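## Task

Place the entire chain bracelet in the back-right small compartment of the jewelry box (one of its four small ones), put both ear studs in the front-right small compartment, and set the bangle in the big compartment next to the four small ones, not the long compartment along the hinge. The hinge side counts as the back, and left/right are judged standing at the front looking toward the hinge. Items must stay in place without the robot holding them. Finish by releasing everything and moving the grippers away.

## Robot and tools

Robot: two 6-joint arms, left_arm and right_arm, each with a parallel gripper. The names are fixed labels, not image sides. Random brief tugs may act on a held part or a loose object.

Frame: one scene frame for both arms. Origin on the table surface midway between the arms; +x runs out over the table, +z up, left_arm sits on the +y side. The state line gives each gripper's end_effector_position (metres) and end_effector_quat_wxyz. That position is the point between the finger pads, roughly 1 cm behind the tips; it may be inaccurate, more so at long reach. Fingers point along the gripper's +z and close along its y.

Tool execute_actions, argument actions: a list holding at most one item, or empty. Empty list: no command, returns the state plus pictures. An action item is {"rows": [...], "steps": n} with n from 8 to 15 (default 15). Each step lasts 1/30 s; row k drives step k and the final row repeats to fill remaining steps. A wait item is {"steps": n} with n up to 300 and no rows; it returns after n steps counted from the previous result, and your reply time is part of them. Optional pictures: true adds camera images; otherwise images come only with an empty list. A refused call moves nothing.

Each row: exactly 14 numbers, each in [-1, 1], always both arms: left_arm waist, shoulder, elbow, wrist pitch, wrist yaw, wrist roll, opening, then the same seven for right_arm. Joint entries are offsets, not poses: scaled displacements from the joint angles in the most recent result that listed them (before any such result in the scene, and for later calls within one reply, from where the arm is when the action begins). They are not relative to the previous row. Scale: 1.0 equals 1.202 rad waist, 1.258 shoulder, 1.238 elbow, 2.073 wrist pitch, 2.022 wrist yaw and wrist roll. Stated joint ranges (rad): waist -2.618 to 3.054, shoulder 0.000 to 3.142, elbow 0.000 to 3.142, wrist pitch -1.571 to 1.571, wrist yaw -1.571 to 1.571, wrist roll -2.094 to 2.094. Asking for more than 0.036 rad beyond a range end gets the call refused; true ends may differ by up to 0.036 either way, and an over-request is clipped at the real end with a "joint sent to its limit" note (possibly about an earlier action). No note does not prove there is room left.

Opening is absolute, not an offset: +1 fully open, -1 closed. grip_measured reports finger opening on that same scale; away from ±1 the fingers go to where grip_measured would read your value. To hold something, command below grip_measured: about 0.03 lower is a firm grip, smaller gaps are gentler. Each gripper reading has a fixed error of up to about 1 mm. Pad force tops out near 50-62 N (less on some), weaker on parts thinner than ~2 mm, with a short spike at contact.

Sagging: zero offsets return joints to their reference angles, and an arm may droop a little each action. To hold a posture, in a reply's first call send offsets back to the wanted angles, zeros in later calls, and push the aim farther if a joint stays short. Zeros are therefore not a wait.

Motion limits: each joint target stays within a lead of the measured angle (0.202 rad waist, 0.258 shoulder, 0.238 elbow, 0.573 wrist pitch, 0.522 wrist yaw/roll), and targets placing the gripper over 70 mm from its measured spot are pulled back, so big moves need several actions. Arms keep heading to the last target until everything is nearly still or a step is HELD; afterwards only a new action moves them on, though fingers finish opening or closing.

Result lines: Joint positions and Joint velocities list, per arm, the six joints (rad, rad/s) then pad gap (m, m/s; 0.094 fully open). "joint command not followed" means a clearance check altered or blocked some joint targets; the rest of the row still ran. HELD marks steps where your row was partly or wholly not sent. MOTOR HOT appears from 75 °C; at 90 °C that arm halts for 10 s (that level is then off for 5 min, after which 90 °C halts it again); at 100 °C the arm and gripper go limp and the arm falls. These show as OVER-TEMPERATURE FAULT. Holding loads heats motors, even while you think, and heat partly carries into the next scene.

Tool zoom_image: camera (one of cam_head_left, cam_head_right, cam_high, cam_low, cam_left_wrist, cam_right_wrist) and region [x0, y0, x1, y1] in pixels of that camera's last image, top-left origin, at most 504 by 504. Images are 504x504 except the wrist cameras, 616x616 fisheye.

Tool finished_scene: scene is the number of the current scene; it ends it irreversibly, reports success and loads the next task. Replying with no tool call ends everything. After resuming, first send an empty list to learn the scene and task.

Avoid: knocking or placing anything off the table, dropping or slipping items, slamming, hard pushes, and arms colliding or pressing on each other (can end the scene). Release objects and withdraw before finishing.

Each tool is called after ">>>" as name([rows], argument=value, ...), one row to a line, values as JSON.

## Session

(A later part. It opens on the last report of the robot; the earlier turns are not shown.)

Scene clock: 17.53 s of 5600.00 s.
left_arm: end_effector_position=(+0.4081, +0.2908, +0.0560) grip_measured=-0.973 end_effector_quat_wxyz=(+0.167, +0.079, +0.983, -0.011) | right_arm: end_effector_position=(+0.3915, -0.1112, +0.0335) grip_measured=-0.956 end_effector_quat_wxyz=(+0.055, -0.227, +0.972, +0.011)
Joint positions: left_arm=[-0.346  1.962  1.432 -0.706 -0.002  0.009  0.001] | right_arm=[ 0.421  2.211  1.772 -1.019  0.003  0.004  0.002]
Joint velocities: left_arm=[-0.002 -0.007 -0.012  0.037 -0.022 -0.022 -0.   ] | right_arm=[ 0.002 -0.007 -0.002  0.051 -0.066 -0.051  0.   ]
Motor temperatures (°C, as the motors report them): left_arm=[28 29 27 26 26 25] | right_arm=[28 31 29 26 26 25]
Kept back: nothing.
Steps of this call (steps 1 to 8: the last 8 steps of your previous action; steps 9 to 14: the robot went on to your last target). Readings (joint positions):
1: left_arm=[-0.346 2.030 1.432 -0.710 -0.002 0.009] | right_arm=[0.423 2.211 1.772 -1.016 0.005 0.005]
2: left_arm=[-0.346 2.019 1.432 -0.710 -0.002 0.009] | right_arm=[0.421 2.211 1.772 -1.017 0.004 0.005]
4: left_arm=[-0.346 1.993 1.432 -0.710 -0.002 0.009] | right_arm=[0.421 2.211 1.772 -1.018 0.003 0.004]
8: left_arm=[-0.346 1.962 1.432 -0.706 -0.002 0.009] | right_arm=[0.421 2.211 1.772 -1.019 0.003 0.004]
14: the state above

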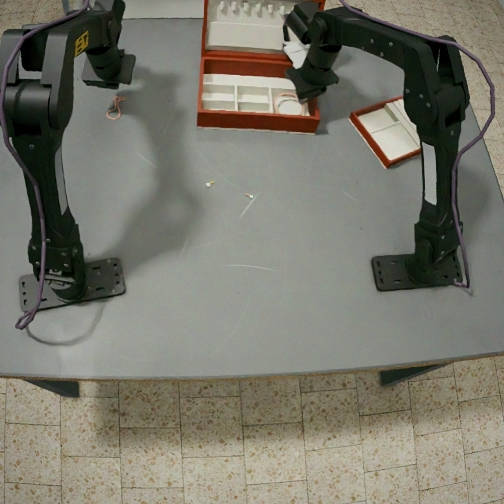

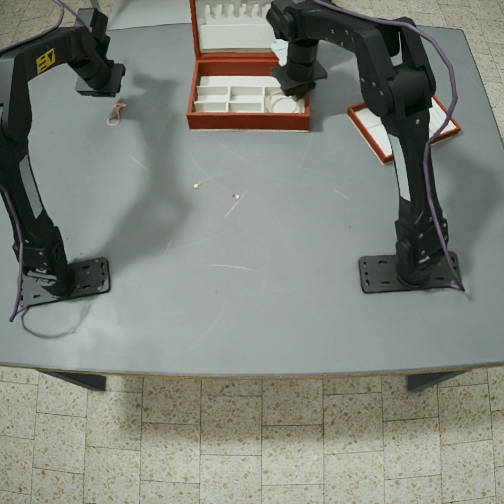

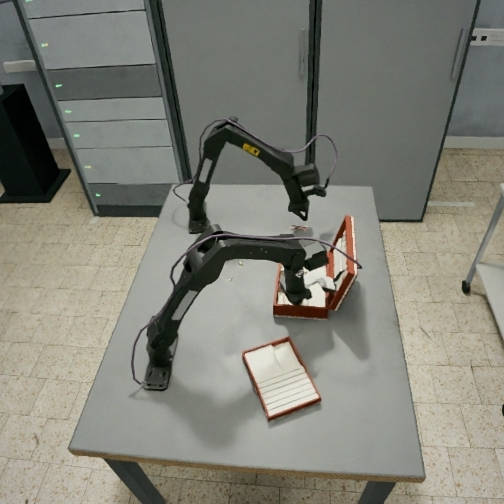

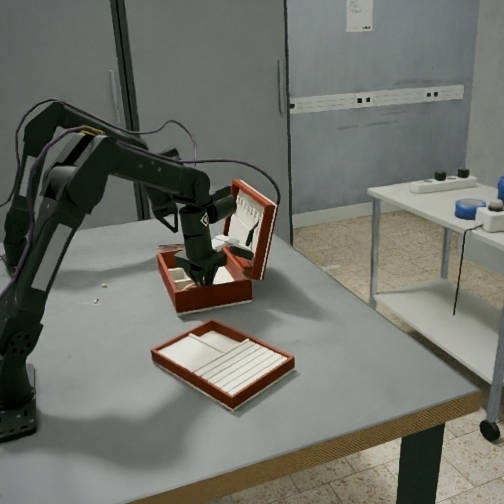

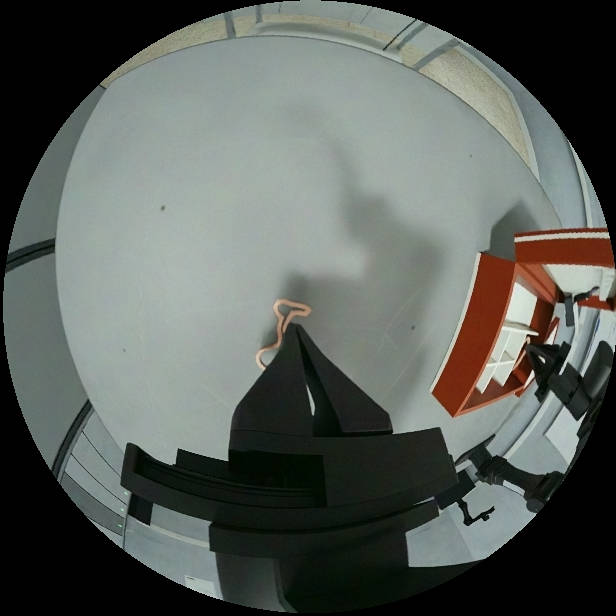

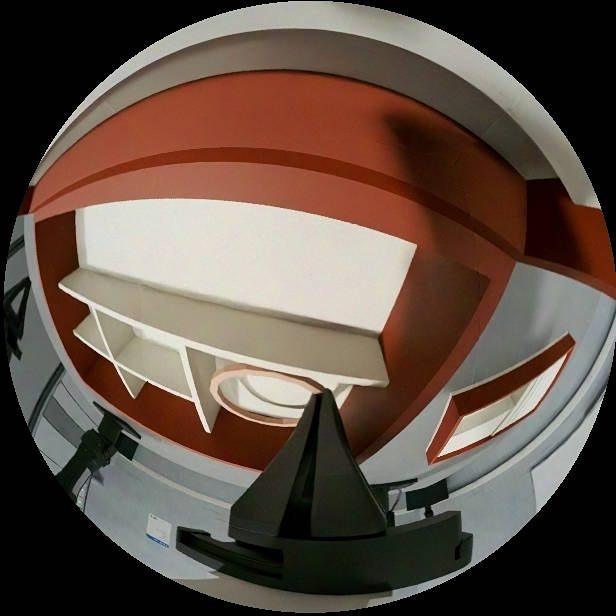

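>>> execute_actions([
  {"rows":[[0,0.03,0.06,-0.04,0,0,-0.5,0,0.015,0,0,0,0,-0.97],[0,0.06,0.12,-0.08,0,0,-0.5,0,0.015,0,0,0,0,-0.97],[0,0.09,0.17,-0.12,0,0,-0.5,0,0.015,0,0,0,0,-0.97],[0,0.12,0.22,-0.16,0,0,-0.5,0,0.015,0,0,0,0,-0.92],[0,0.15,0.26,-0.19,0,0,-0.5,0,0.015,0,0,0,0,-0.87],[0,0.18,0.298,-0.21,0,0,-0.5,0,0.015,0,0,0,0,-0.82],[0,0.197,0.298,-0.21,0,0,-0.5,0,0.015,0,0,0,0,-0.82],[0,0.197,0.298,-0.21,0,0,-0.5,0,0.015,0,0,0,0,-0.82],[0,0.197,0.298,-0.21,0,0,-0.5,0,0.015,0,0,0,0,-0.82],[0,0.197,0.298,-0.21,0,0,-0.5,0,-0.02,0,0,0,0,-0.82],[0,0.197,0.298,-0.21,0,0,-0.5,0,-0.04,0,-0.01,0,0,-0.82],[0,0.197,0.298,-0.21,0,0,-0.5,0,-0.06,0,-0.02,0,0,-0.82],[0,0.197,0.298,-0.21,0,0,-0.5,0,-0.09,0,-0.03,0,0,-0.82],[0,0.197,0.298,-0.21,0,0,-0.5,0,-0.12,0,-0.04,0,0,-0.82],[0,0.197,0.298,-0.21,0,0,-0.5,0,-0.15,0,-0.05,0,0,-0.82]]},
])

>>> execute_actions([
  {"steps":18},
], pictures=true)

Scene clock: 18.93 s of 5600.00 s.
left_arm: end_effector_position=(+0.4293, +0.2875, +0.0622) grip_measured=-0.502 end_effector_quat_wxyz=(+0.111, +0.079, +0.991, -0.007) | right_arm: end_effector_position=(+0.3907, -0.1106, +0.0331) grip_measured=-0.828 end_effector_quat_wxyz=(+0.053, -0.228, +0.972, +0.014)
Joint positions: left_arm=[-0.346  2.136  1.749 -0.961 -0.002  0.009  0.023] | right_arm=[ 0.421  2.212  1.772 -1.02  -0.002  0.004  0.008]
Joint velocities: left_arm=[ 0.007  0.73   1.053 -0.725  0.022  0.007  0.001] | right_arm=[-0.012 -0.002 -0.012 -0.007 -0.051  0.007  0.009]
Motor temperatures (°C, as the motors report them): left_arm=[28 29 27 26 26 25] | right_arm=[28 31 29 26 26 25]
Steps of this call (steps 1 to 30: the robot went on to your last target; steps 31 to 35: nothing new was sent; steps 36 to 42: the first 7 steps of this action). Readings (joint positions):
36: left_arm=[-0.346 1.967 1.443 -0.721 -0.002 0.009] | right_arm=[0.421 2.211 1.772 -1.019 0.003 0.004]
37: left_arm=[-0.346 1.981 1.475 -0.758 -0.002 0.009] | right_arm=[0.421 2.211 1.772 -1.020 0.003 0.004]
39: left_arm=[-0.346 2.038 1.584 -0.847 -0.002 0.009] | right_arm=[0.421 2.211 1.772 -1.020 0.002 0.004]
42: the state above

Scene clock: 19.53 s of 5600.00 s.
left_arm: end_effector_position=(+0.3939, +0.2929, +0.0377) grip_measured=-0.502 end_effector_quat_wxyz=(+0.011, +0.080, +0.997, +0.000) | right_arm: end_effector_position=(+0.3783, -0.1163, +0.1130) grip_measured=-0.823 end_effector_quat_wxyz=(+0.105, -0.227, +0.968, +0.027)
Joint positions: left_arm=[-0.346  2.205  1.784 -1.128 -0.002  0.009  0.023] | right_arm=[ 0.421  2.014  1.768 -1.108 -0.004  0.004  0.008]
Joint velocities: left_arm=[-0.007  0.007  0.007  0.022  0.022 -0.051 -0.   ] | right_arm=[ 0.007  0.095  0.007 -0.11   0.051 -0.051  0.001]
Motor temperatures (°C, as the motors report them): left_arm=[28 29 27 26 26 25] | right_arm=[28 31 29 26 26 25]
Kept back: nothing.
Steps of this call (steps 1 to 8: the last 8 steps of your previous action; steps 9 to 18: the robot went on to your last target). Readings (joint positions):
1: left_arm=[-0.346 2.157 1.774 -0.981 -0.002 0.009] | right_arm=[0.421 2.213 1.772 -1.020 -0.003 0.004]
2: left_arm=[-0.346 2.172 1.783 -1.000 -0.002 0.009] | right_arm=[0.421 2.213 1.772 -1.020 -0.004 0.004]
4: left_arm=[-0.346 2.191 1.784 -1.044 -0.002 0.009] | right_arm=[0.421 2.209 1.772 -1.020 -0.004 0.004]
8: left_arm=[-0.346 2.205 1.784 -1.102 -0.002 0.009] | right_arm=[0.421 2.142 1.769 -1.059 -0.004 0.004]
18: the state above

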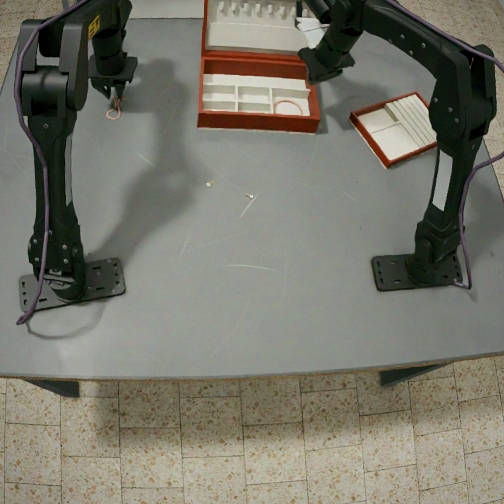

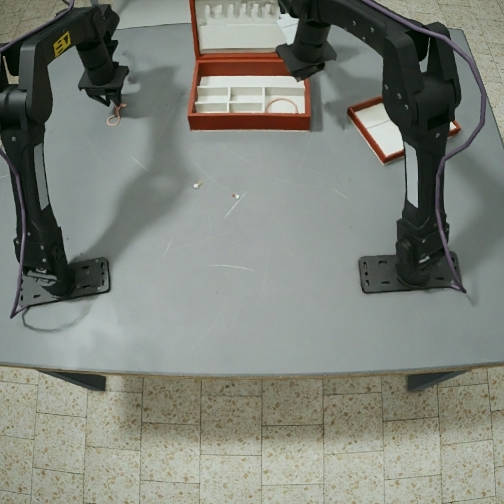

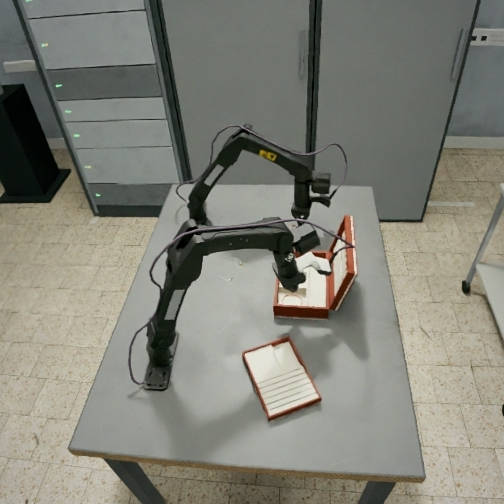

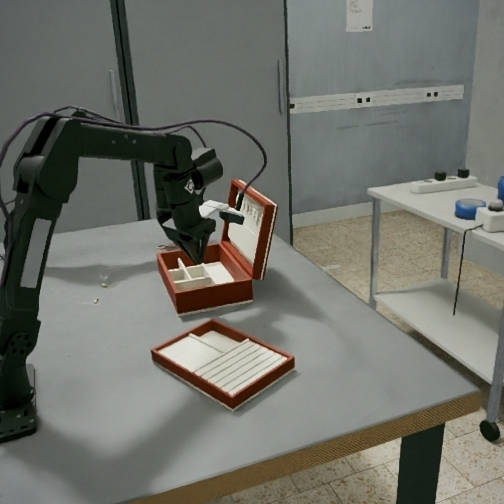

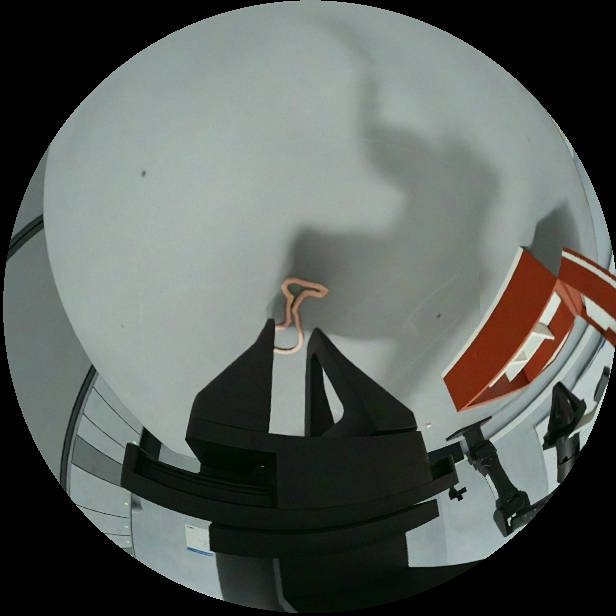

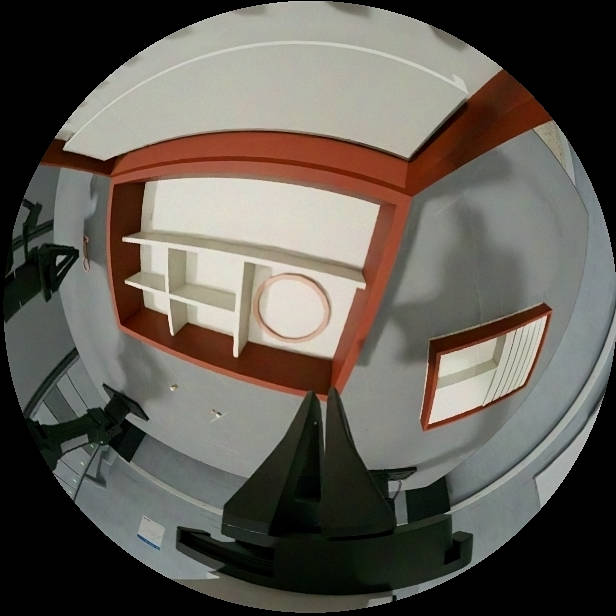

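>>> execute_actions([
  {"rows":[[0,0.015,0,0.01,0,0,-0.5,0,-0.05,0,-0.02,0,0,-0.6],[0,0.03,0,0.02,0,0,-0.5,0,-0.1,-0.03,-0.04,0,0,-0.6],[0,0.04,0,0.02,0,0,-0.5,0.05,-0.15,-0.07,-0.06,0,0,-0.6],[0,0.05,0,0.02,0,0,-0.5,0.1,-0.186,-0.11,-0.07,0,0,-0.6],[0,0.06,0,0.02,0,0,-0.5,0.16,-0.186,-0.15,-0.07,0,0,-0.6],[0,0.07,0,0.02,0,0,-0.5,0.22,-0.186,-0.19,-0.07,0,0,-0.6],[0,0.08,0,0.02,0,0,-0.5,0.28,-0.186,-0.22,-0.07,0,0,-0.6],[0,0.08,0,0.02,0,0,-0.5,0.35,-0.186,-0.247,-0.07,0,0,-0.6],[0,0.08,0,0.02,0,0,-0.5,0.42,-0.186,-0.247,-0.07,0,0,-0.6],[0,0.08,0,0.02,0,0,-0.5,0.527,-0.186,-0.247,-0.07,0,0,-0.6]]},
])

>>> execute_actions([
  {"steps":20},
], pictures=true)

Scene clock: 20.73 s of 5600.00 s.
left_arm: end_effector_position=(+0.3962, +0.2926, +0.0173) grip_measured=-0.502 end_effector_quat_wxyz=(-0.000, +0.080, +0.997, +0.001) | right_arm: end_effector_position=(+0.3011, -0.1002, +0.1406) grip_measured=-0.603 end_effector_quat_wxyz=(+0.090, -0.291, +0.952, +0.023)
Joint positions: left_arm=[-0.346  2.255  1.784 -1.101 -0.002  0.009  0.023] | right_arm=[ 0.556  1.81   1.609 -1.184  0.009  0.004  0.019]
Joint velocities: left_arm=[-0.002  0.422 -0.002  0.066  0.022 -0.007 -0.   ] | right_arm=[ 1.56  -0.857 -0.828 -0.271  0.037 -0.051 -0.   ]
Motor temperatures (°C, as the motors report them): left_arm=[28 29 27 26 26 25] | right_arm=[28 32 29 26 26 25]
Steps of this call (steps 1 to 29: the robot went on to your last target; steps 30 to 36: the first 7 steps of this action). Readings (joint positions):
30: left_arm=[-0.346 2.205 1.784 -1.130 -0.002 0.009] | right_arm=[0.421 2.015 1.768 -1.118 -0.004 0.004]
31: left_arm=[-0.346 2.207 1.784 -1.125 -0.002 0.009] | right_arm=[0.421 2.001 1.759 -1.122 -0.004 0.004]
33: left_arm=[-0.346 2.217 1.784 -1.112 -0.002 0.009] | right_arm=[0.439 1.928 1.700 -1.143 0.001 0.004]
36: the state above

Scene clock: 21.40 s of 5600.00 s.
left_arm: end_effector_position=(+0.3996, +0.2920, +0.0133) grip_measured=-0.502 end_effector_quat_wxyz=(+0.003, +0.080, +0.997, +0.001) | right_arm: end_effector_position=(+0.1331, -0.0187, +0.1066) grip_measured=-0.603 end_effector_quat_wxyz=(-0.003, -0.521, +0.853, +0.007)
Joint positions: left_arm=[-0.346  2.267  1.789 -1.088 -0.002  0.01   0.023] | right_arm=[ 1.057  1.793  1.469 -1.246 -0.015  0.003  0.019]
Joint velocities: left_arm=[-0.007  0.002 -0.022 -0.007 -0.007  0.007 -0.001] | right_arm=[ 0.002 -0.007 -0.002 -0.022 -0.007  0.051 -0.   ]
Motor temperatures (°C, as the motors report them): left_arm=[28 29 27 26 26 25] | right_arm=[28 32 29 26 26 25]
Kept back: nothing.
Steps of this call (steps 1 to 8: the last 8 steps of your previous action; steps 9 to 20: the robot went on to your last target). Readings (joint positions):
1: left_arm=[-0.346 2.266 1.788 -1.101 -0.002 0.010] | right_arm=[0.614 1.787 1.580 -1.190 0.009 0.004]
2: left_arm=[-0.346 2.266 1.789 -1.093 -0.002 0.010] | right_arm=[0.677 1.775 1.553 -1.197 0.007 0.004]
4: left_arm=[-0.346 2.267 1.789 -1.088 -0.002 0.010] | right_arm=[0.811 1.775 1.510 -1.208 0.005 0.004]
8: left_arm=[-0.346 2.267 1.789 -1.088 -0.002 0.010] | right_arm=[1.059 1.792 1.471 -1.226 -0.013 0.003]
20: the state above

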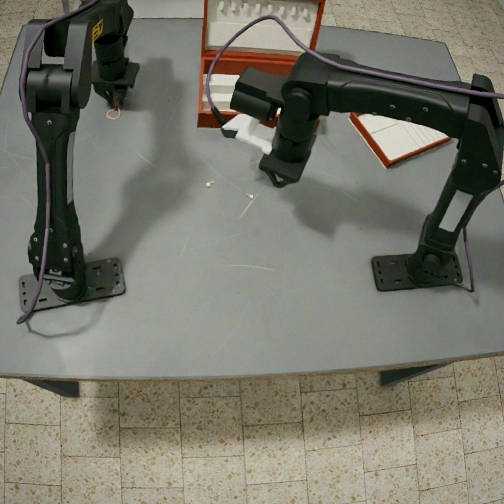

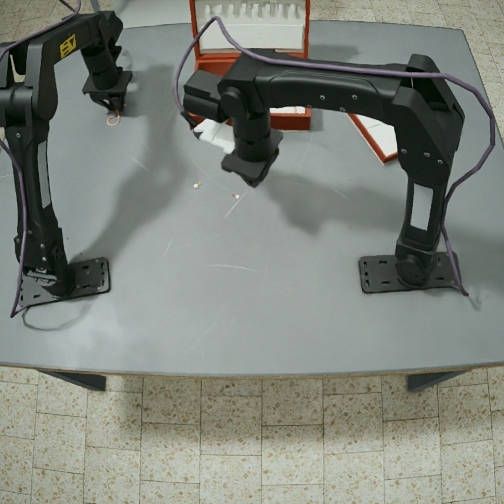

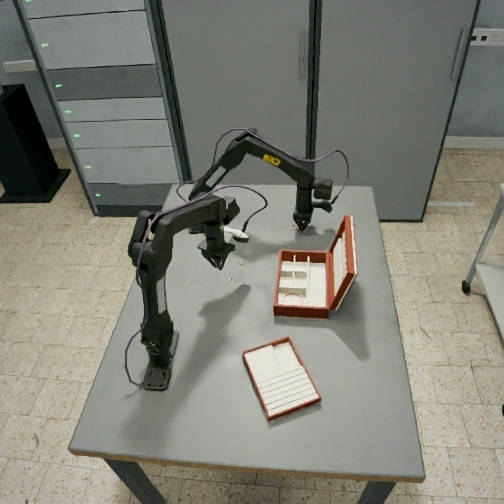

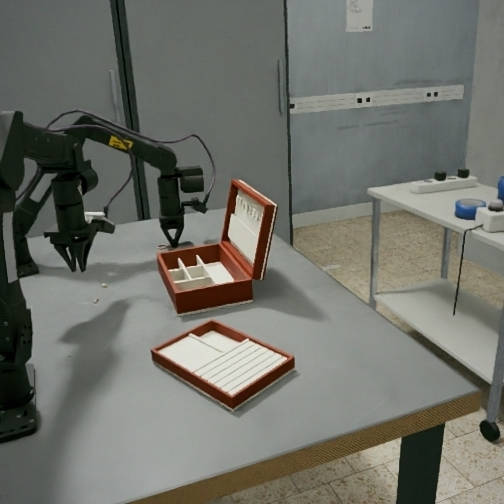

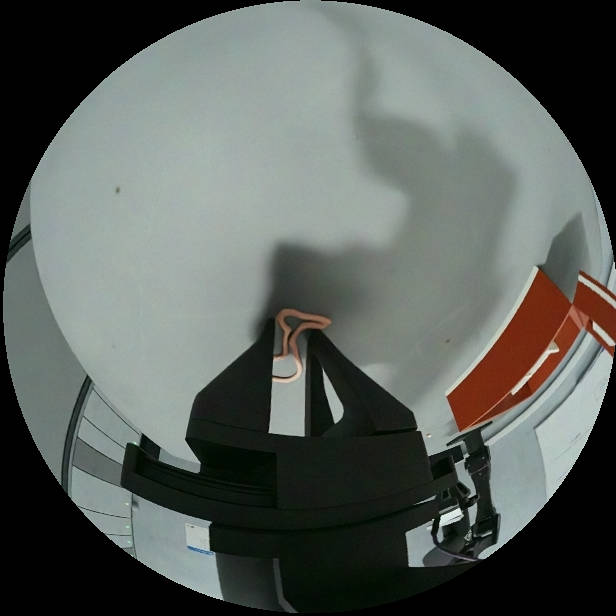

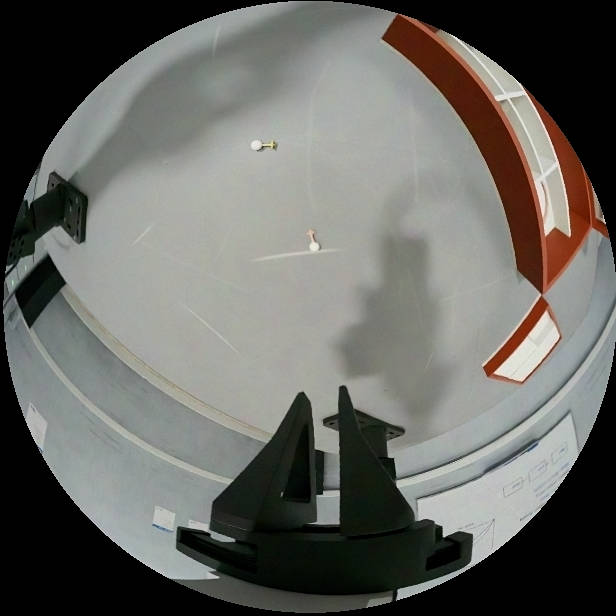

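>>> execute_actions([
  {"rows":[[0,0.03,0,0,0,0,-0.55,0,0.015,0,0.015,0,0,-0.6],[0,0.03,0,0,0,0,-0.6,0,0.03,-0.01,0.03,0,0,-0.6],[0,0.03,0,0,0,0,-0.64,0,0.045,-0.02,0.045,0,0,-0.6],[0,0.03,0,0,0,0,-0.68,0,0.06,-0.03,0.06,0,0,-0.6],[0,0.03,0,0,0,0,-0.72,0,0.08,-0.039,0.075,0,0,-0.6],[0,0.03,0,0,0,0,-0.75,0,0.1,-0.039,0.09,0,0,-0.6],[0,0.03,0,0,0,0,-0.78,0,0.12,-0.039,0.105,0,0,-0.6],[0,0.03,0,0,0,0,-0.81,0,0.14,-0.039,0.12,0,0,-0.6],[0,0.03,0,0,0,0,-0.84,0,0.156,-0.039,0.127,0,0,-0.6],[0,0.03,0,0,0,0,-0.86,0,0.156,-0.039,0.127,0,0,-0.6],[0,0.03,0,0,0,0,-0.88,0,0.156,-0.039,0.127,0,0,-0.6],[0,0.03,0,0,0,0,-0.9,0,0.156,-0.039,0.127,0,0,-0.6],[0,0.03,0,0,0,0,-0.92,0,0.156,-0.039,0.127,0,0,-0.6],[0,0.03,0,0,0,0,-0.94,0,0.156,-0.039,0.127,0,0,-0.6],[0,0.03,0,0,0,0,-0.96,0,0.156,-0.039,0.127,0,0,-0.6]]},
])

>>> execute_actions([
  {"steps":18},
], pictures=true)

Scene clock: 22.53 s of 5600.00 s.
left_arm: end_effector_position=(+0.3995, +0.2912, +0.0133) grip_measured=-0.765 end_effector_quat_wxyz=(+0.002, +0.080, +0.997, -0.001) | right_arm: end_effector_position=(+0.1412, -0.0030, +0.0757) grip_measured=-0.603 end_effector_quat_wxyz=(-0.003, -0.521, +0.853, +0.007)
Joint positions: left_arm=[-0.346  2.267  1.789 -1.088  0.002  0.01   0.011] | right_arm=[ 1.057  1.876  1.451 -1.145 -0.015  0.003  0.019]
Joint velocities: left_arm=[ 0.012 -0.007 -0.012  0.037 -0.007 -0.007 -0.025] | right_arm=[-0.002  0.774 -0.139  0.725 -0.022  0.037 -0.001]
Motor temperatures (°C, as the motors report them): left_arm=[28 29 27 26 26 25] | right_arm=[28 32 29 26 26 25]
Steps of this call (steps 1 to 15: the robot went on to your last target; steps 16 to 27: nothing new was sent; steps 28 to 34: the first 7 steps of this action). Readings (joint positions):
28: left_arm=[-0.346 2.267 1.789 -1.088 0.001 0.010] | right_arm=[1.057 1.794 1.469 -1.245 -0.015 0.003]
29: left_arm=[-0.346 2.267 1.789 -1.088 0.002 0.010] | right_arm=[1.057 1.797 1.469 -1.240 -0.015 0.003]
31: left_arm=[-0.346 2.267 1.789 -1.088 0.002 0.010] | right_arm=[1.057 1.815 1.467 -1.212 -0.015 0.003]
34: the state above

Scene clock: 23.13 s of 5600.00 s.
left_arm: end_effector_position=(+0.3995, +0.2912, +0.0133) grip_measured=-0.940 end_effector_quat_wxyz=(+0.002, +0.080, +0.997, -0.001) | right_arm: end_effector_position=(+0.1493, +0.0129, +0.0237) grip_measured=-0.603 end_effector_quat_wxyz=(-0.010, -0.521, +0.853, +0.003)
Joint positions: left_arm=[-0.346  2.267  1.789 -1.088  0.002  0.01   0.003] | right_arm=[ 1.057  2.008  1.421 -0.998 -0.015  0.003  0.019]
Joint velocities: left_arm=[ 0.002  0.012 -0.002 -0.066  0.066 -0.022  0.   ] | right_arm=[ 0.002 -0.002  0.012  0.051 -0.007  0.037 -0.   ]
Motor temperatures (°C, as the motors report them): left_arm=[28 29 27 26 26 25] | right_arm=[28 32 29 26 26 25]
Kept back: nothing.
Steps of this call (steps 1 to 8: the last 8 steps of your previous action; steps 9 to 18: the robot went on to your last target). Readings (joint positions):
1: left_arm=[-0.346 2.267 1.789 -1.088 0.002 0.010] | right_arm=[1.057 1.904 1.447 -1.119 -0.015 0.003]
2: left_arm=[-0.346 2.267 1.789 -1.088 0.002 0.010] | right_arm=[1.057 1.935 1.443 -1.093 -0.015 0.003]
4: left_arm=[-0.346 2.267 1.789 -1.088 0.002 0.010] | right_arm=[1.057 1.984 1.434 -1.051 -0.015 0.003]
8: left_arm=[-0.346 2.267 1.789 -1.088 0.002 0.010] | right_arm=[1.057 2.009 1.421 -1.021 -0.015 0.003]
18: the state above

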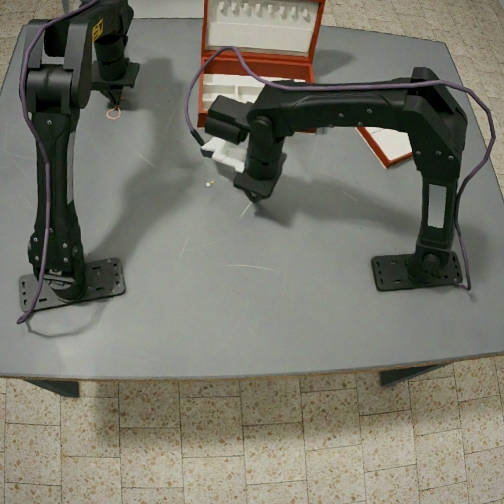

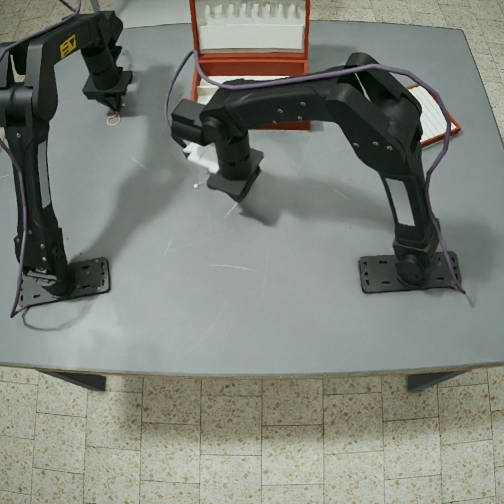

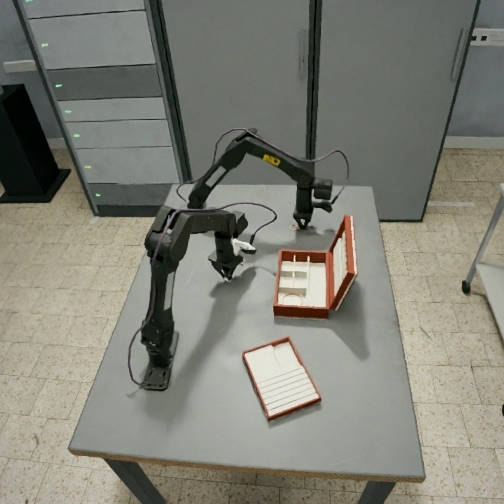

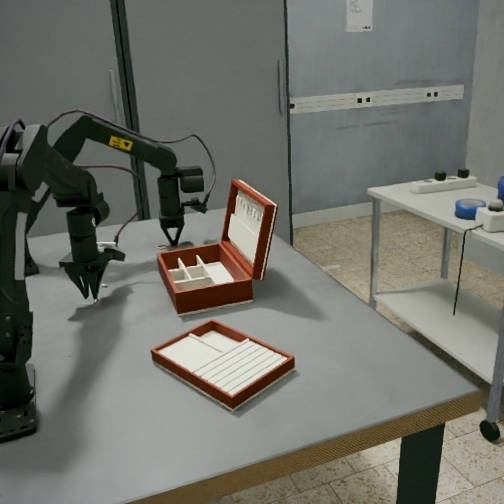

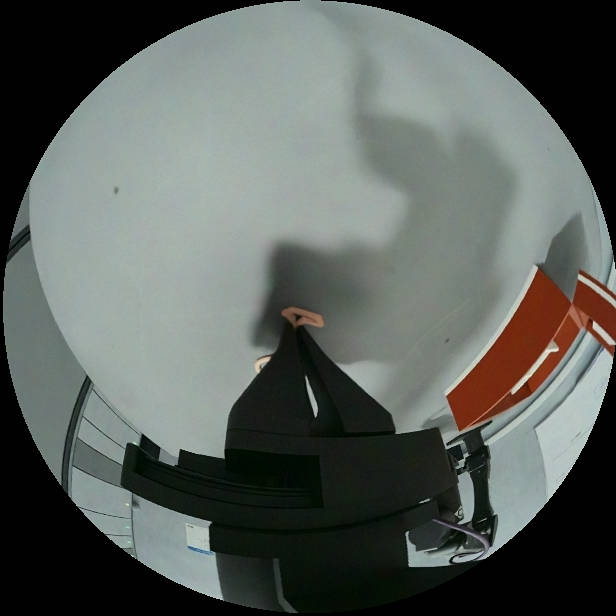

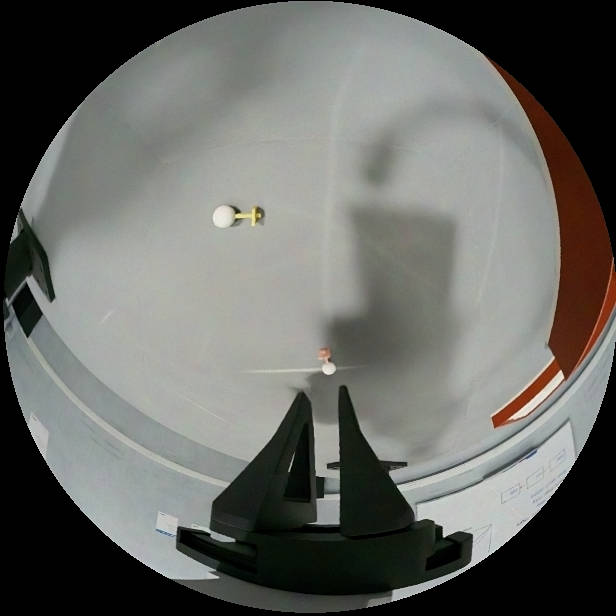

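>>> execute_actions([
  {"rows":[[0,0,0,0,0,0,-0.97,0,0,0,0.025,0,0,-0.6],[0,0,0,0,0,0,-0.97,0,0,0,0.025,0,0,-0.6],[0,-0.015,0,0,0,0,-0.97,0,0,0,0.025,0,0,-0.6],[0,-0.03,0,0,0,0,-0.97,0,0.01,0,0.025,0,0,-0.6],[0,-0.045,0,0,0,0,-0.97,0,0.02,0,0.025,0,0,-0.6],[0,-0.06,0,0,0,0,-0.97,0,0.03,0,0.025,0,0,-0.6],[0,-0.08,0,0,0,0,-0.97,0,0.04,0,0.025,0,0,-0.6],[0,-0.1,0,0,0,0,-0.97,0,0.04,0,0.025,0,0,-0.6],[0,-0.12,0,0,0,0,-0.97,0,0.04,0,0.025,0,0,-0.6],[0,-0.14,0,0,0,0,-0.97,0,0.04,0,0.025,0,0,-0.6],[0,-0.16,0,0,0,0,-0.97,0,0.04,0,0.025,0,0,-0.6],[0,-0.18,0,0,0,0,-0.97,0,0.04,0,0.025,0,0,-0.6],[0,-0.2,0,0,0,0,-0.97,0,0.04,0,0.025,0,0,-0.6],[0,-0.22,0,0,0,0,-0.97,0,0.04,0,0.025,0,0,-0.6],[0,-0.24,0,0,0,0,-0.97,0,0.04,0,0.025,0,0,-0.6]]},
])

>>> execute_actions([
  {"steps":18},
], pictures=true)

Scene clock: 24.27 s of 5600.00 s.
left_arm: end_effector_position=(+0.4032, +0.2907, +0.0317) grip_measured=-0.968 end_effector_quat_wxyz=(+0.023, +0.080, +0.996, -0.002) | right_arm: end_effector_position=(+0.1523, +0.0190, +0.0194) grip_measured=-0.603 end_effector_quat_wxyz=(-0.002, -0.521, +0.853, +0.008)
Joint positions: left_arm=[-0.346  2.223  1.789 -1.09   0.001  0.01   0.002] | right_arm=[ 1.057  2.02   1.421 -0.966 -0.015  0.003  0.019]
Joint velocities: left_arm=[-0.012 -0.413 -0.027 -0.022  0.007  0.022 -0.001] | right_arm=[ 0.012  0.212  0.012  0.037  0.007 -0.022 -0.001]
Motor temperatures (°C, as the motors report them): left_arm=[28 29 27 26 26 25] | right_arm=[28 32 29 26 26 25]
Steps of this call (steps 1 to 15: the robot went on to your last target; steps 16 to 27: nothing new was sent; steps 28 to 34: the first 7 steps of this action). Readings (joint positions):
28: left_arm=[-0.346 2.267 1.789 -1.088 0.002 0.010] | right_arm=[1.057 2.008 1.421 -0.993 -0.015 0.003]
29: left_arm=[-0.346 2.267 1.789 -1.088 0.002 0.010] | right_arm=[1.057 2.008 1.421 -0.987 -0.015 0.003]
31: left_arm=[-0.346 2.261 1.789 -1.088 0.002 0.010] | right_arm=[1.057 2.008 1.421 -0.976 -0.015 0.003]
34: the state above

Scene clock: 24.87 s of 5600.00 s.
left_arm: end_effector_position=(+0.4127, +0.2893, +0.1466) grip_measured=-0.968 end_effector_quat_wxyz=(+0.160, +0.079, +0.984, -0.012) | right_arm: end_effector_position=(+0.1518, +0.0179, +0.0085) grip_measured=-0.603 end_effector_quat_wxyz=(-0.011, -0.521, +0.853, +0.002)
Joint positions: left_arm=[-0.346  1.954  1.789 -1.083  0.001  0.01   0.002] | right_arm=[ 1.057  2.051  1.421 -0.958 -0.015  0.003  0.019]
Joint velocities: left_arm=[ 0.022 -0.007  0.012 -0.051  0.007  0.051  0.   ] | right_arm=[-0.012 -0.002 -0.012 -0.081 -0.051  0.007  0.001]
Motor temperatures (°C, as the motors report them): left_arm=[28 30 27 26 26 25] | right_arm=[28 32 29 26 26 25]
Kept back: nothing.
Steps of this call (steps 1 to 8: the last 8 steps of your previous action; steps 9 to 18: the robot went on to your last target). Readings (joint positions):
1: left_arm=[-0.346 2.206 1.789 -1.090 0.001 0.010] | right_arm=[1.057 2.029 1.421 -0.964 -0.015 0.003]
2: left_arm=[-0.346 2.186 1.789 -1.090 0.001 0.010] | right_arm=[1.057 2.038 1.421 -0.963 -0.015 0.003]
4: left_arm=[-0.346 2.138 1.789 -1.090 0.001 0.010] | right_arm=[1.057 2.051 1.421 -0.962 -0.015 0.003]
8: left_arm=[-0.346 2.025 1.789 -1.087 0.001 0.010] | right_arm=[1.057 2.051 1.421 -0.958 -0.015 0.003]
18: the state above

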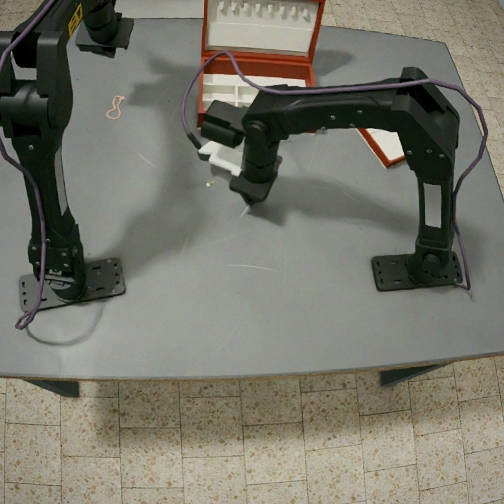

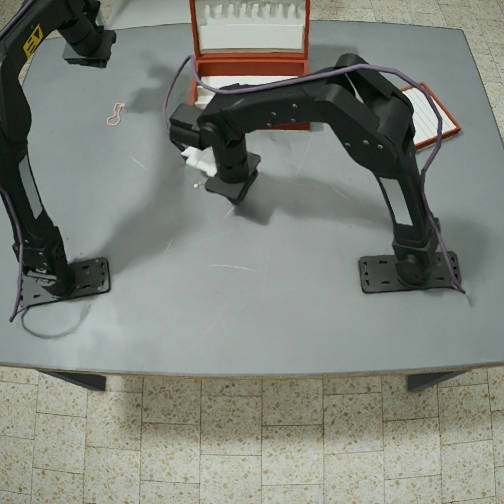

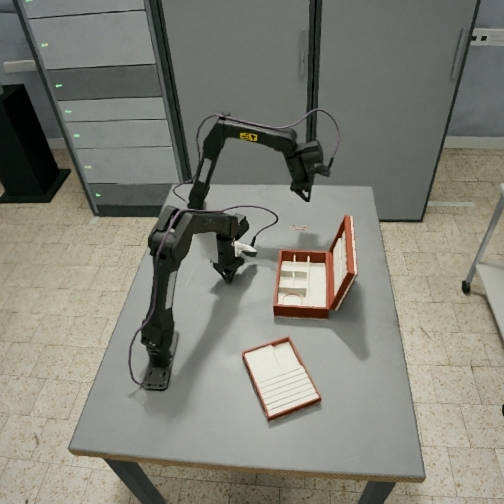

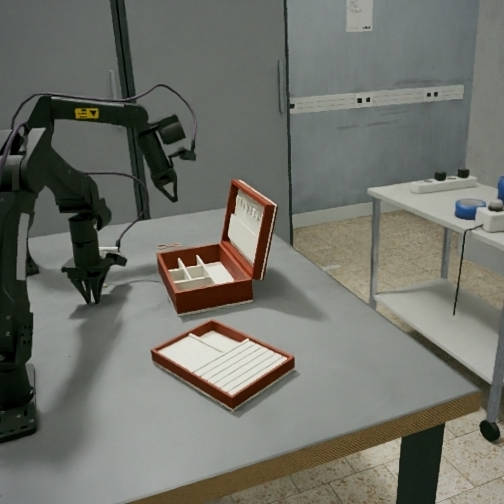

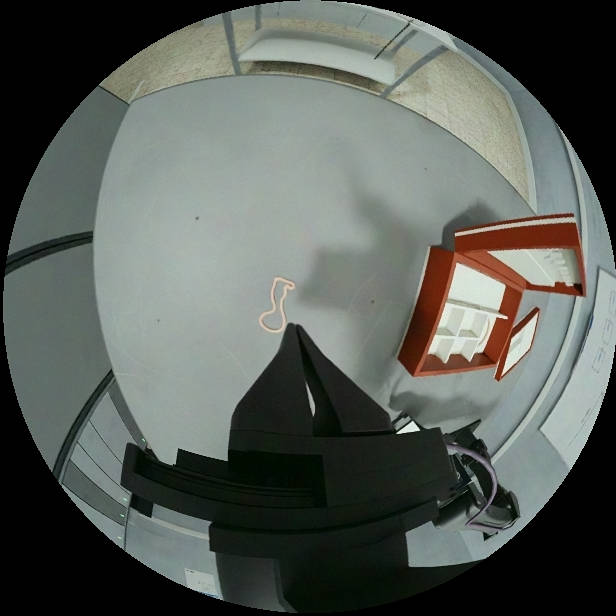

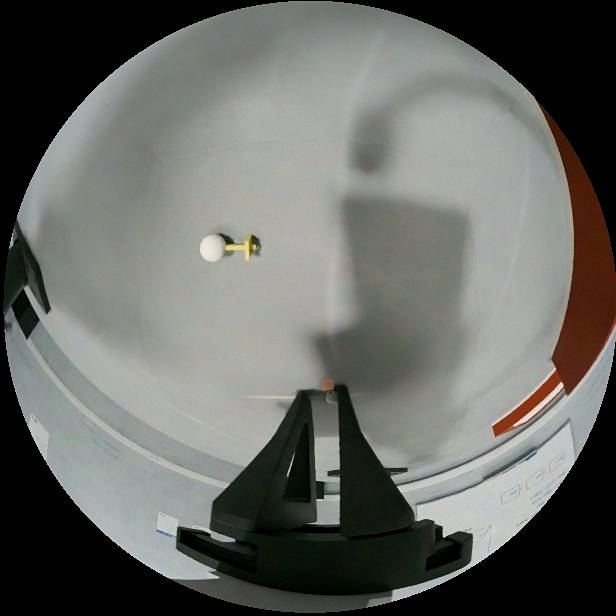

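>>> execute_actions([
  {"rows":[[0,0.03,0,0,0,0,-0.5,0,0,0,0,0,0,-0.64],[0,0.06,0,0,0,0,-0.5,0,0,0,0,0,0,-0.68],[0,0.09,0,0,0,0,-0.5,0,0,0,0,0,0,-0.71],[0,0.12,0,0,0,0,-0.5,0,0,0,0,0,0,-0.74],[0,0.15,0,0,0,0,-0.5,0,0,0,0,0,0,-0.77],[0,0.18,0,0,0,0,-0.5,0,0,0,0,0,0,-0.79],[0,0.2,0,0,0,0,-0.5,0,0,0,0,0,0,-0.81],[0,0.22,0,0,0,0,-0.5,0,0,0,0,0,0,-0.83],[0,0.23,0,0,0,0,-0.5,0,0,0,0,0,0,-0.85],[0,0.24,0,0,0,0,-0.5,0,0,0,0,0,0,-0.86],[0,0.25,0,0,0,0,-0.5,0,0,0,0,0,0,-0.86],[0,0.26,0,0,0,0,-0.5,0,0,0,0,0,0,-0.86],[0,0.27,0,0,0,0,-0.5,0,0,0,0,0,0,-0.86],[0,0.28,0,0,0,0,-0.5,0,0,0,0,0,0,-0.86]]},
])

>>> execute_actions([
  {"steps":18},
], pictures=true)

>>> zoom_image(camera="cam_left_wrist", region=[230, 280, 370, 420])

Scene clock: 25.83 s of 5600.00 s.
left_arm: end_effector_position=(+0.4146, +0.2890, +0.0824) grip_measured=-0.502 end_effector_quat_wxyz=(+0.091, +0.080, +0.993, -0.007) | right_arm: end_effector_position=(+0.1528, +0.0174, +0.0085) grip_measured=-0.799 end_effector_quat_wxyz=(-0.009, -0.521, +0.853, -0.001)
Joint positions: left_arm=[-0.346  2.105  1.789 -1.073  0.001  0.01   0.023] | right_arm=[ 1.057  2.051  1.421 -0.958 -0.008  0.003  0.009]
Joint velocities: left_arm=[-0.012  1.263 -0.012  0.081 -0.066 -0.007 -0.   ] | right_arm=[ 0.007  0.017  0.002 -0.051 -0.037 -0.037 -0.016]
Motor temperatures (°C, as the motors report them): left_arm=[28 30 27 26 26 25] | right_arm=[28 32 29 26 26 25]
Steps of this call (steps 1 to 15: the robot went on to your last target; steps 16 to 22: nothing new was sent; steps 23 to 29: the first 7 steps of this action). Readings (joint positions):
23: left_arm=[-0.346 1.956 1.789 -1.083 0.001 0.010] | right_arm=[1.057 2.051 1.421 -0.958 -0.014 0.003]
24: left_arm=[-0.346 1.963 1.789 -1.082 0.001 0.010] | right_arm=[1.057 2.051 1.421 -0.958 -0.012 0.003]
26: left_arm=[-0.346 1.997 1.789 -1.079 0.001 0.010] | right_arm=[1.057 2.051 1.421 -0.958 -0.009 0.003]
29: the state above

Scene clock: 26.43 s of 5600.00 s.
left_arm: end_effector_position=(+0.4056, +0.2899, +0.0134) grip_measured=-0.502 end_effector_quat_wxyz=(+0.013, +0.081, +0.997, -0.003) | right_arm: end_effector_position=(+0.1528, +0.0174, +0.0085) grip_measured=-0.857 end_effector_quat_wxyz=(-0.009, -0.521, +0.853, -0.001)
Joint positions: left_arm=[-0.346  2.27   1.794 -1.068  0.004  0.011  0.023] | right_arm=[ 1.057  2.051  1.421 -0.958 -0.008  0.003  0.007]
Joint velocities: left_arm=[-0.002 -0.007  0.012 -0.081 -0.007 -0.022 -0.   ] | right_arm=[ 0.002  0.002 -0.017 -0.066  0.066  0.037 -0.001]
Motor temperatures (°C, as the motors report them): left_arm=[28 30 27 26 26 25] | right_arm=[28 32 29 26 26 25]
Kept back: nothing.
Steps of this call (steps 1 to 8: the last 8 steps of your previous action; steps 9 to 18: the robot went on to your last target). Readings (joint positions):
1: left_arm=[-0.346 2.149 1.789 -1.072 0.001 0.010] | right_arm=[1.057 2.051 1.421 -0.958 -0.008 0.003]
2: left_arm=[-0.346 2.190 1.789 -1.072 0.001 0.010] | right_arm=[1.057 2.051 1.421 -0.958 -0.008 0.003]
4: left_arm=[-0.346 2.257 1.789 -1.073 0.001 0.010] | right_arm=[1.057 2.051 1.421 -0.958 -0.008 0.003]
8: left_arm=[-0.346 2.270 1.794 -1.068 0.004 0.011] | right_arm=[1.057 2.051 1.421 -0.958 -0.008 0.003]
18: the state above

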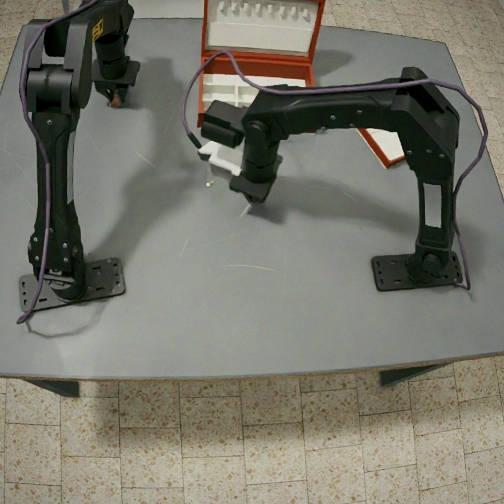

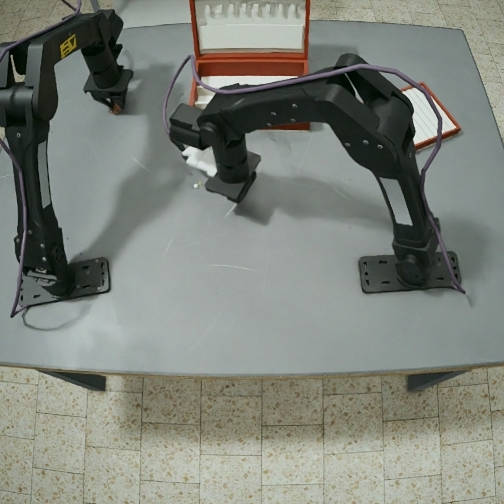

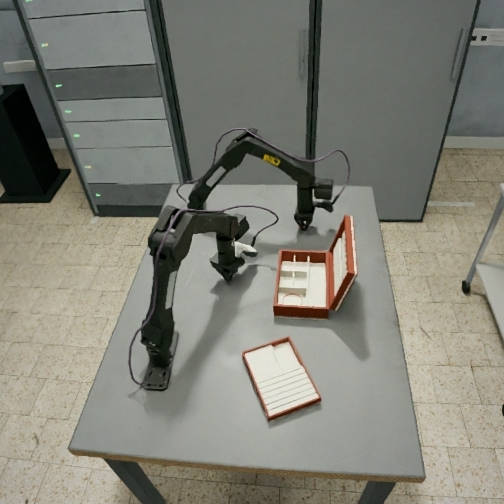

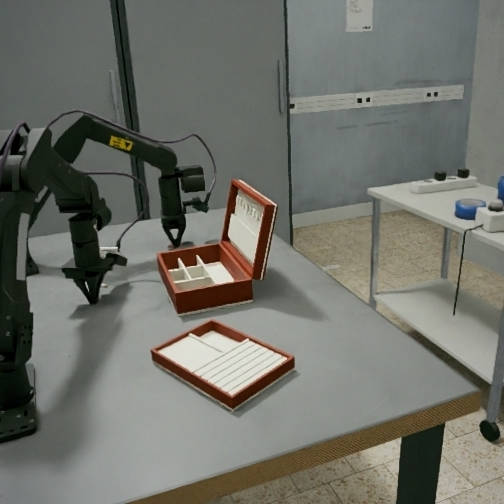

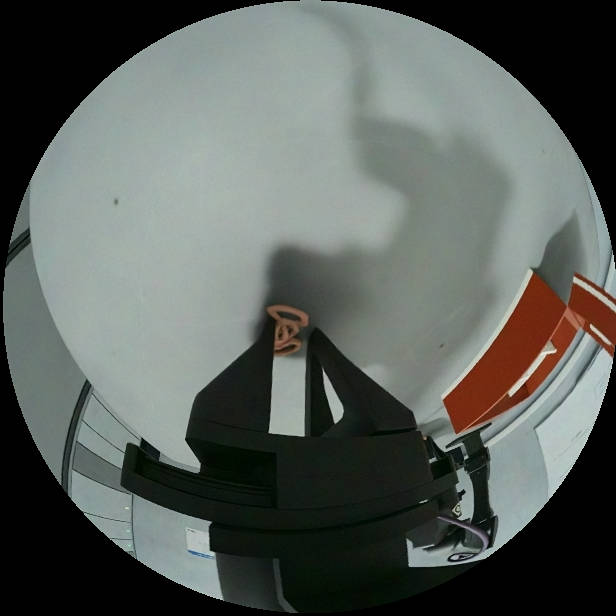

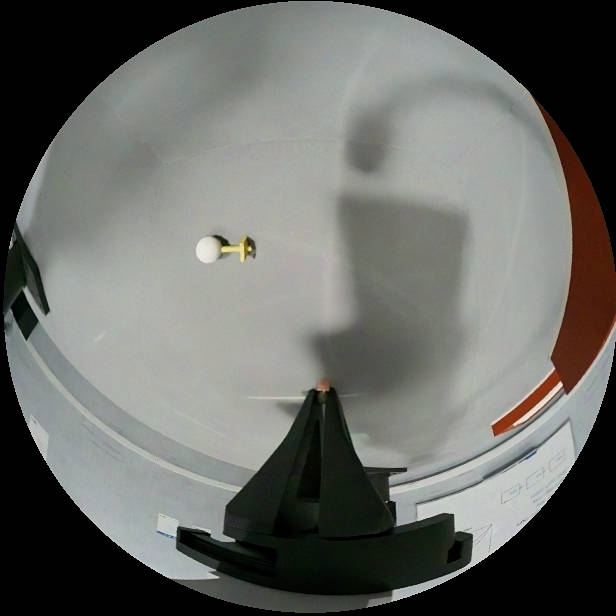

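Region (230, 280, 370, 420) of cam_left_wrist's 616x616 image, scaled by 3.600, with more detail than that image has.

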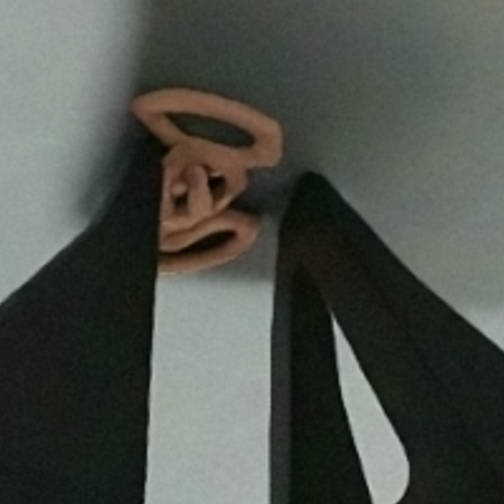

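>>> execute_actions([
  {"rows":[[0,0.01,0,0,0,0,-0.55,0,0,0,0,0,0,-0.87],[0,0.01,0,0,0,0,-0.6,0,0,0,0,0,0,-0.88],[0,0.01,0,0,0,0,-0.64,0,0,0,0,0,0,-0.89],[0,0.01,0,0,0,0,-0.68,0,0,0,0,0,0,-0.9],[0,0.01,0,0,0,0,-0.72,0,0,0,0,0,0,-0.9],[0,0.01,0,0,0,0,-0.75,0,0,0,0,0,0,-0.9],[0,0.01,0,0,0,0,-0.78,0,0,0,0,0,0,-0.9],[0,0.01,0,0,0,0,-0.81,0,0,0,0,0,0,-0.9],[0,0.01,0,0,0,0,-0.84,0,0,0,0,0,0,-0.9],[0,0.01,0,0,0,0,-0.86,0,0,0,0,0,0,-0.9],[0,0.01,0,0,0,0,-0.88,0,0,0,0,0,0,-0.9],[0,0.01,0,0,0,0,-0.9,0,0,0,0,0,0,-0.9],[0,0.01,0,0,0,0,-0.92,0,0,0,0,0,0,-0.9]]},
])

>>> execute_actions([
  {"steps":14},
])

Scene clock: 27.37 s of 5600.00 s.
left_arm: end_effector_position=(+0.4057, +0.2900, +0.0134) grip_measured=-0.765 end_effector_quat_wxyz=(+0.014, +0.081, +0.997, -0.003) | right_arm: end_effector_position=(+0.1531, +0.0173, +0.0085) grip_measured=-0.895 end_effector_quat_wxyz=(-0.009, -0.521, +0.853, -0.002)
Joint positions: left_arm=[-0.346  2.27   1.794 -1.067  0.003  0.011  0.011] | right_arm=[ 1.057  2.051  1.421 -0.958 -0.007  0.003  0.005]
Joint velocities: left_arm=[ 0.007 -0.002  0.007 -0.007  0.022 -0.022 -0.025] | right_arm=[ 0.007  0.007  0.012  0.022 -0.007 -0.037  0.   ]
Motor temperatures (°C, as the motors report them): left_arm=[28 30 27 26 26 25] | right_arm=[28 32 29 26 26 25]
Steps of this call (steps 1 to 15: the robot went on to your last target; steps 16 to 21: nothing new was sent; steps 22 to 28: the first 7 steps of this action). Readings (joint positions):
22: left_arm=[-0.346 2.270 1.794 -1.067 0.003 0.011] | right_arm=[1.057 2.051 1.421 -0.958 -0.008 0.003]
23: left_arm=[-0.346 2.270 1.794 -1.067 0.003 0.011] | right_arm=[1.057 2.051 1.421 -0.958 -0.008 0.003]
25: left_arm=[-0.346 2.270 1.794 -1.067 0.003 0.011] | right_arm=[1.057 2.051 1.421 -0.958 -0.007 0.003]
28: the state above

Scene clock: 27.83 s of 5600.00 s.
left_arm: end_effector_position=(+0.4055, +0.2900, +0.0134) grip_measured=-0.904 end_effector_quat_wxyz=(+0.013, +0.081, +0.997, -0.003) | right_arm: end_effector_position=(+0.1531, +0.0173, +0.0085) grip_measured=-0.895 end_effector_quat_wxyz=(-0.009, -0.521, +0.853, -0.002)
Joint positions: left_arm=[-0.346  2.27   1.794 -1.068  0.003  0.011  0.005] | right_arm=[ 1.057  2.051  1.421 -0.958 -0.007  0.003  0.005]
Joint velocities: left_arm=[-0.007 -0.012 -0.002 -0.037 -0.051  0.007 -0.   ] | right_arm=[-0.012 -0.012 -0.007  0.022 -0.022  0.022  0.   ]
Motor temperatures (°C, as the motors report them): left_arm=[28 30 27 26 26 25] | right_arm=[28 32 29 26 26 25]
Kept back: nothing.
Steps of this call (steps 1 to 8: the last 8 steps of your previous action; steps 9 to 14: the robot went on to your last target). Readings (joint positions):
1: left_arm=[-0.346 2.270 1.794 -1.067 0.003 0.011] | right_arm=[1.057 2.051 1.421 -0.958 -0.007 0.003]
2: left_arm=[-0.346 2.270 1.794 -1.067 0.003 0.011] | right_arm=[1.057 2.051 1.421 -0.958 -0.007 0.003]
4: left_arm=[-0.346 2.270 1.794 -1.067 0.003 0.011] | right_arm=[1.057 2.051 1.421 -0.958 -0.007 0.003]
8: left_arm=[-0.346 2.270 1.794 -1.068 0.003 0.011] | right_arm=[1.057 2.051 1.421 -0.958 -0.007 0.003]
14: the state above


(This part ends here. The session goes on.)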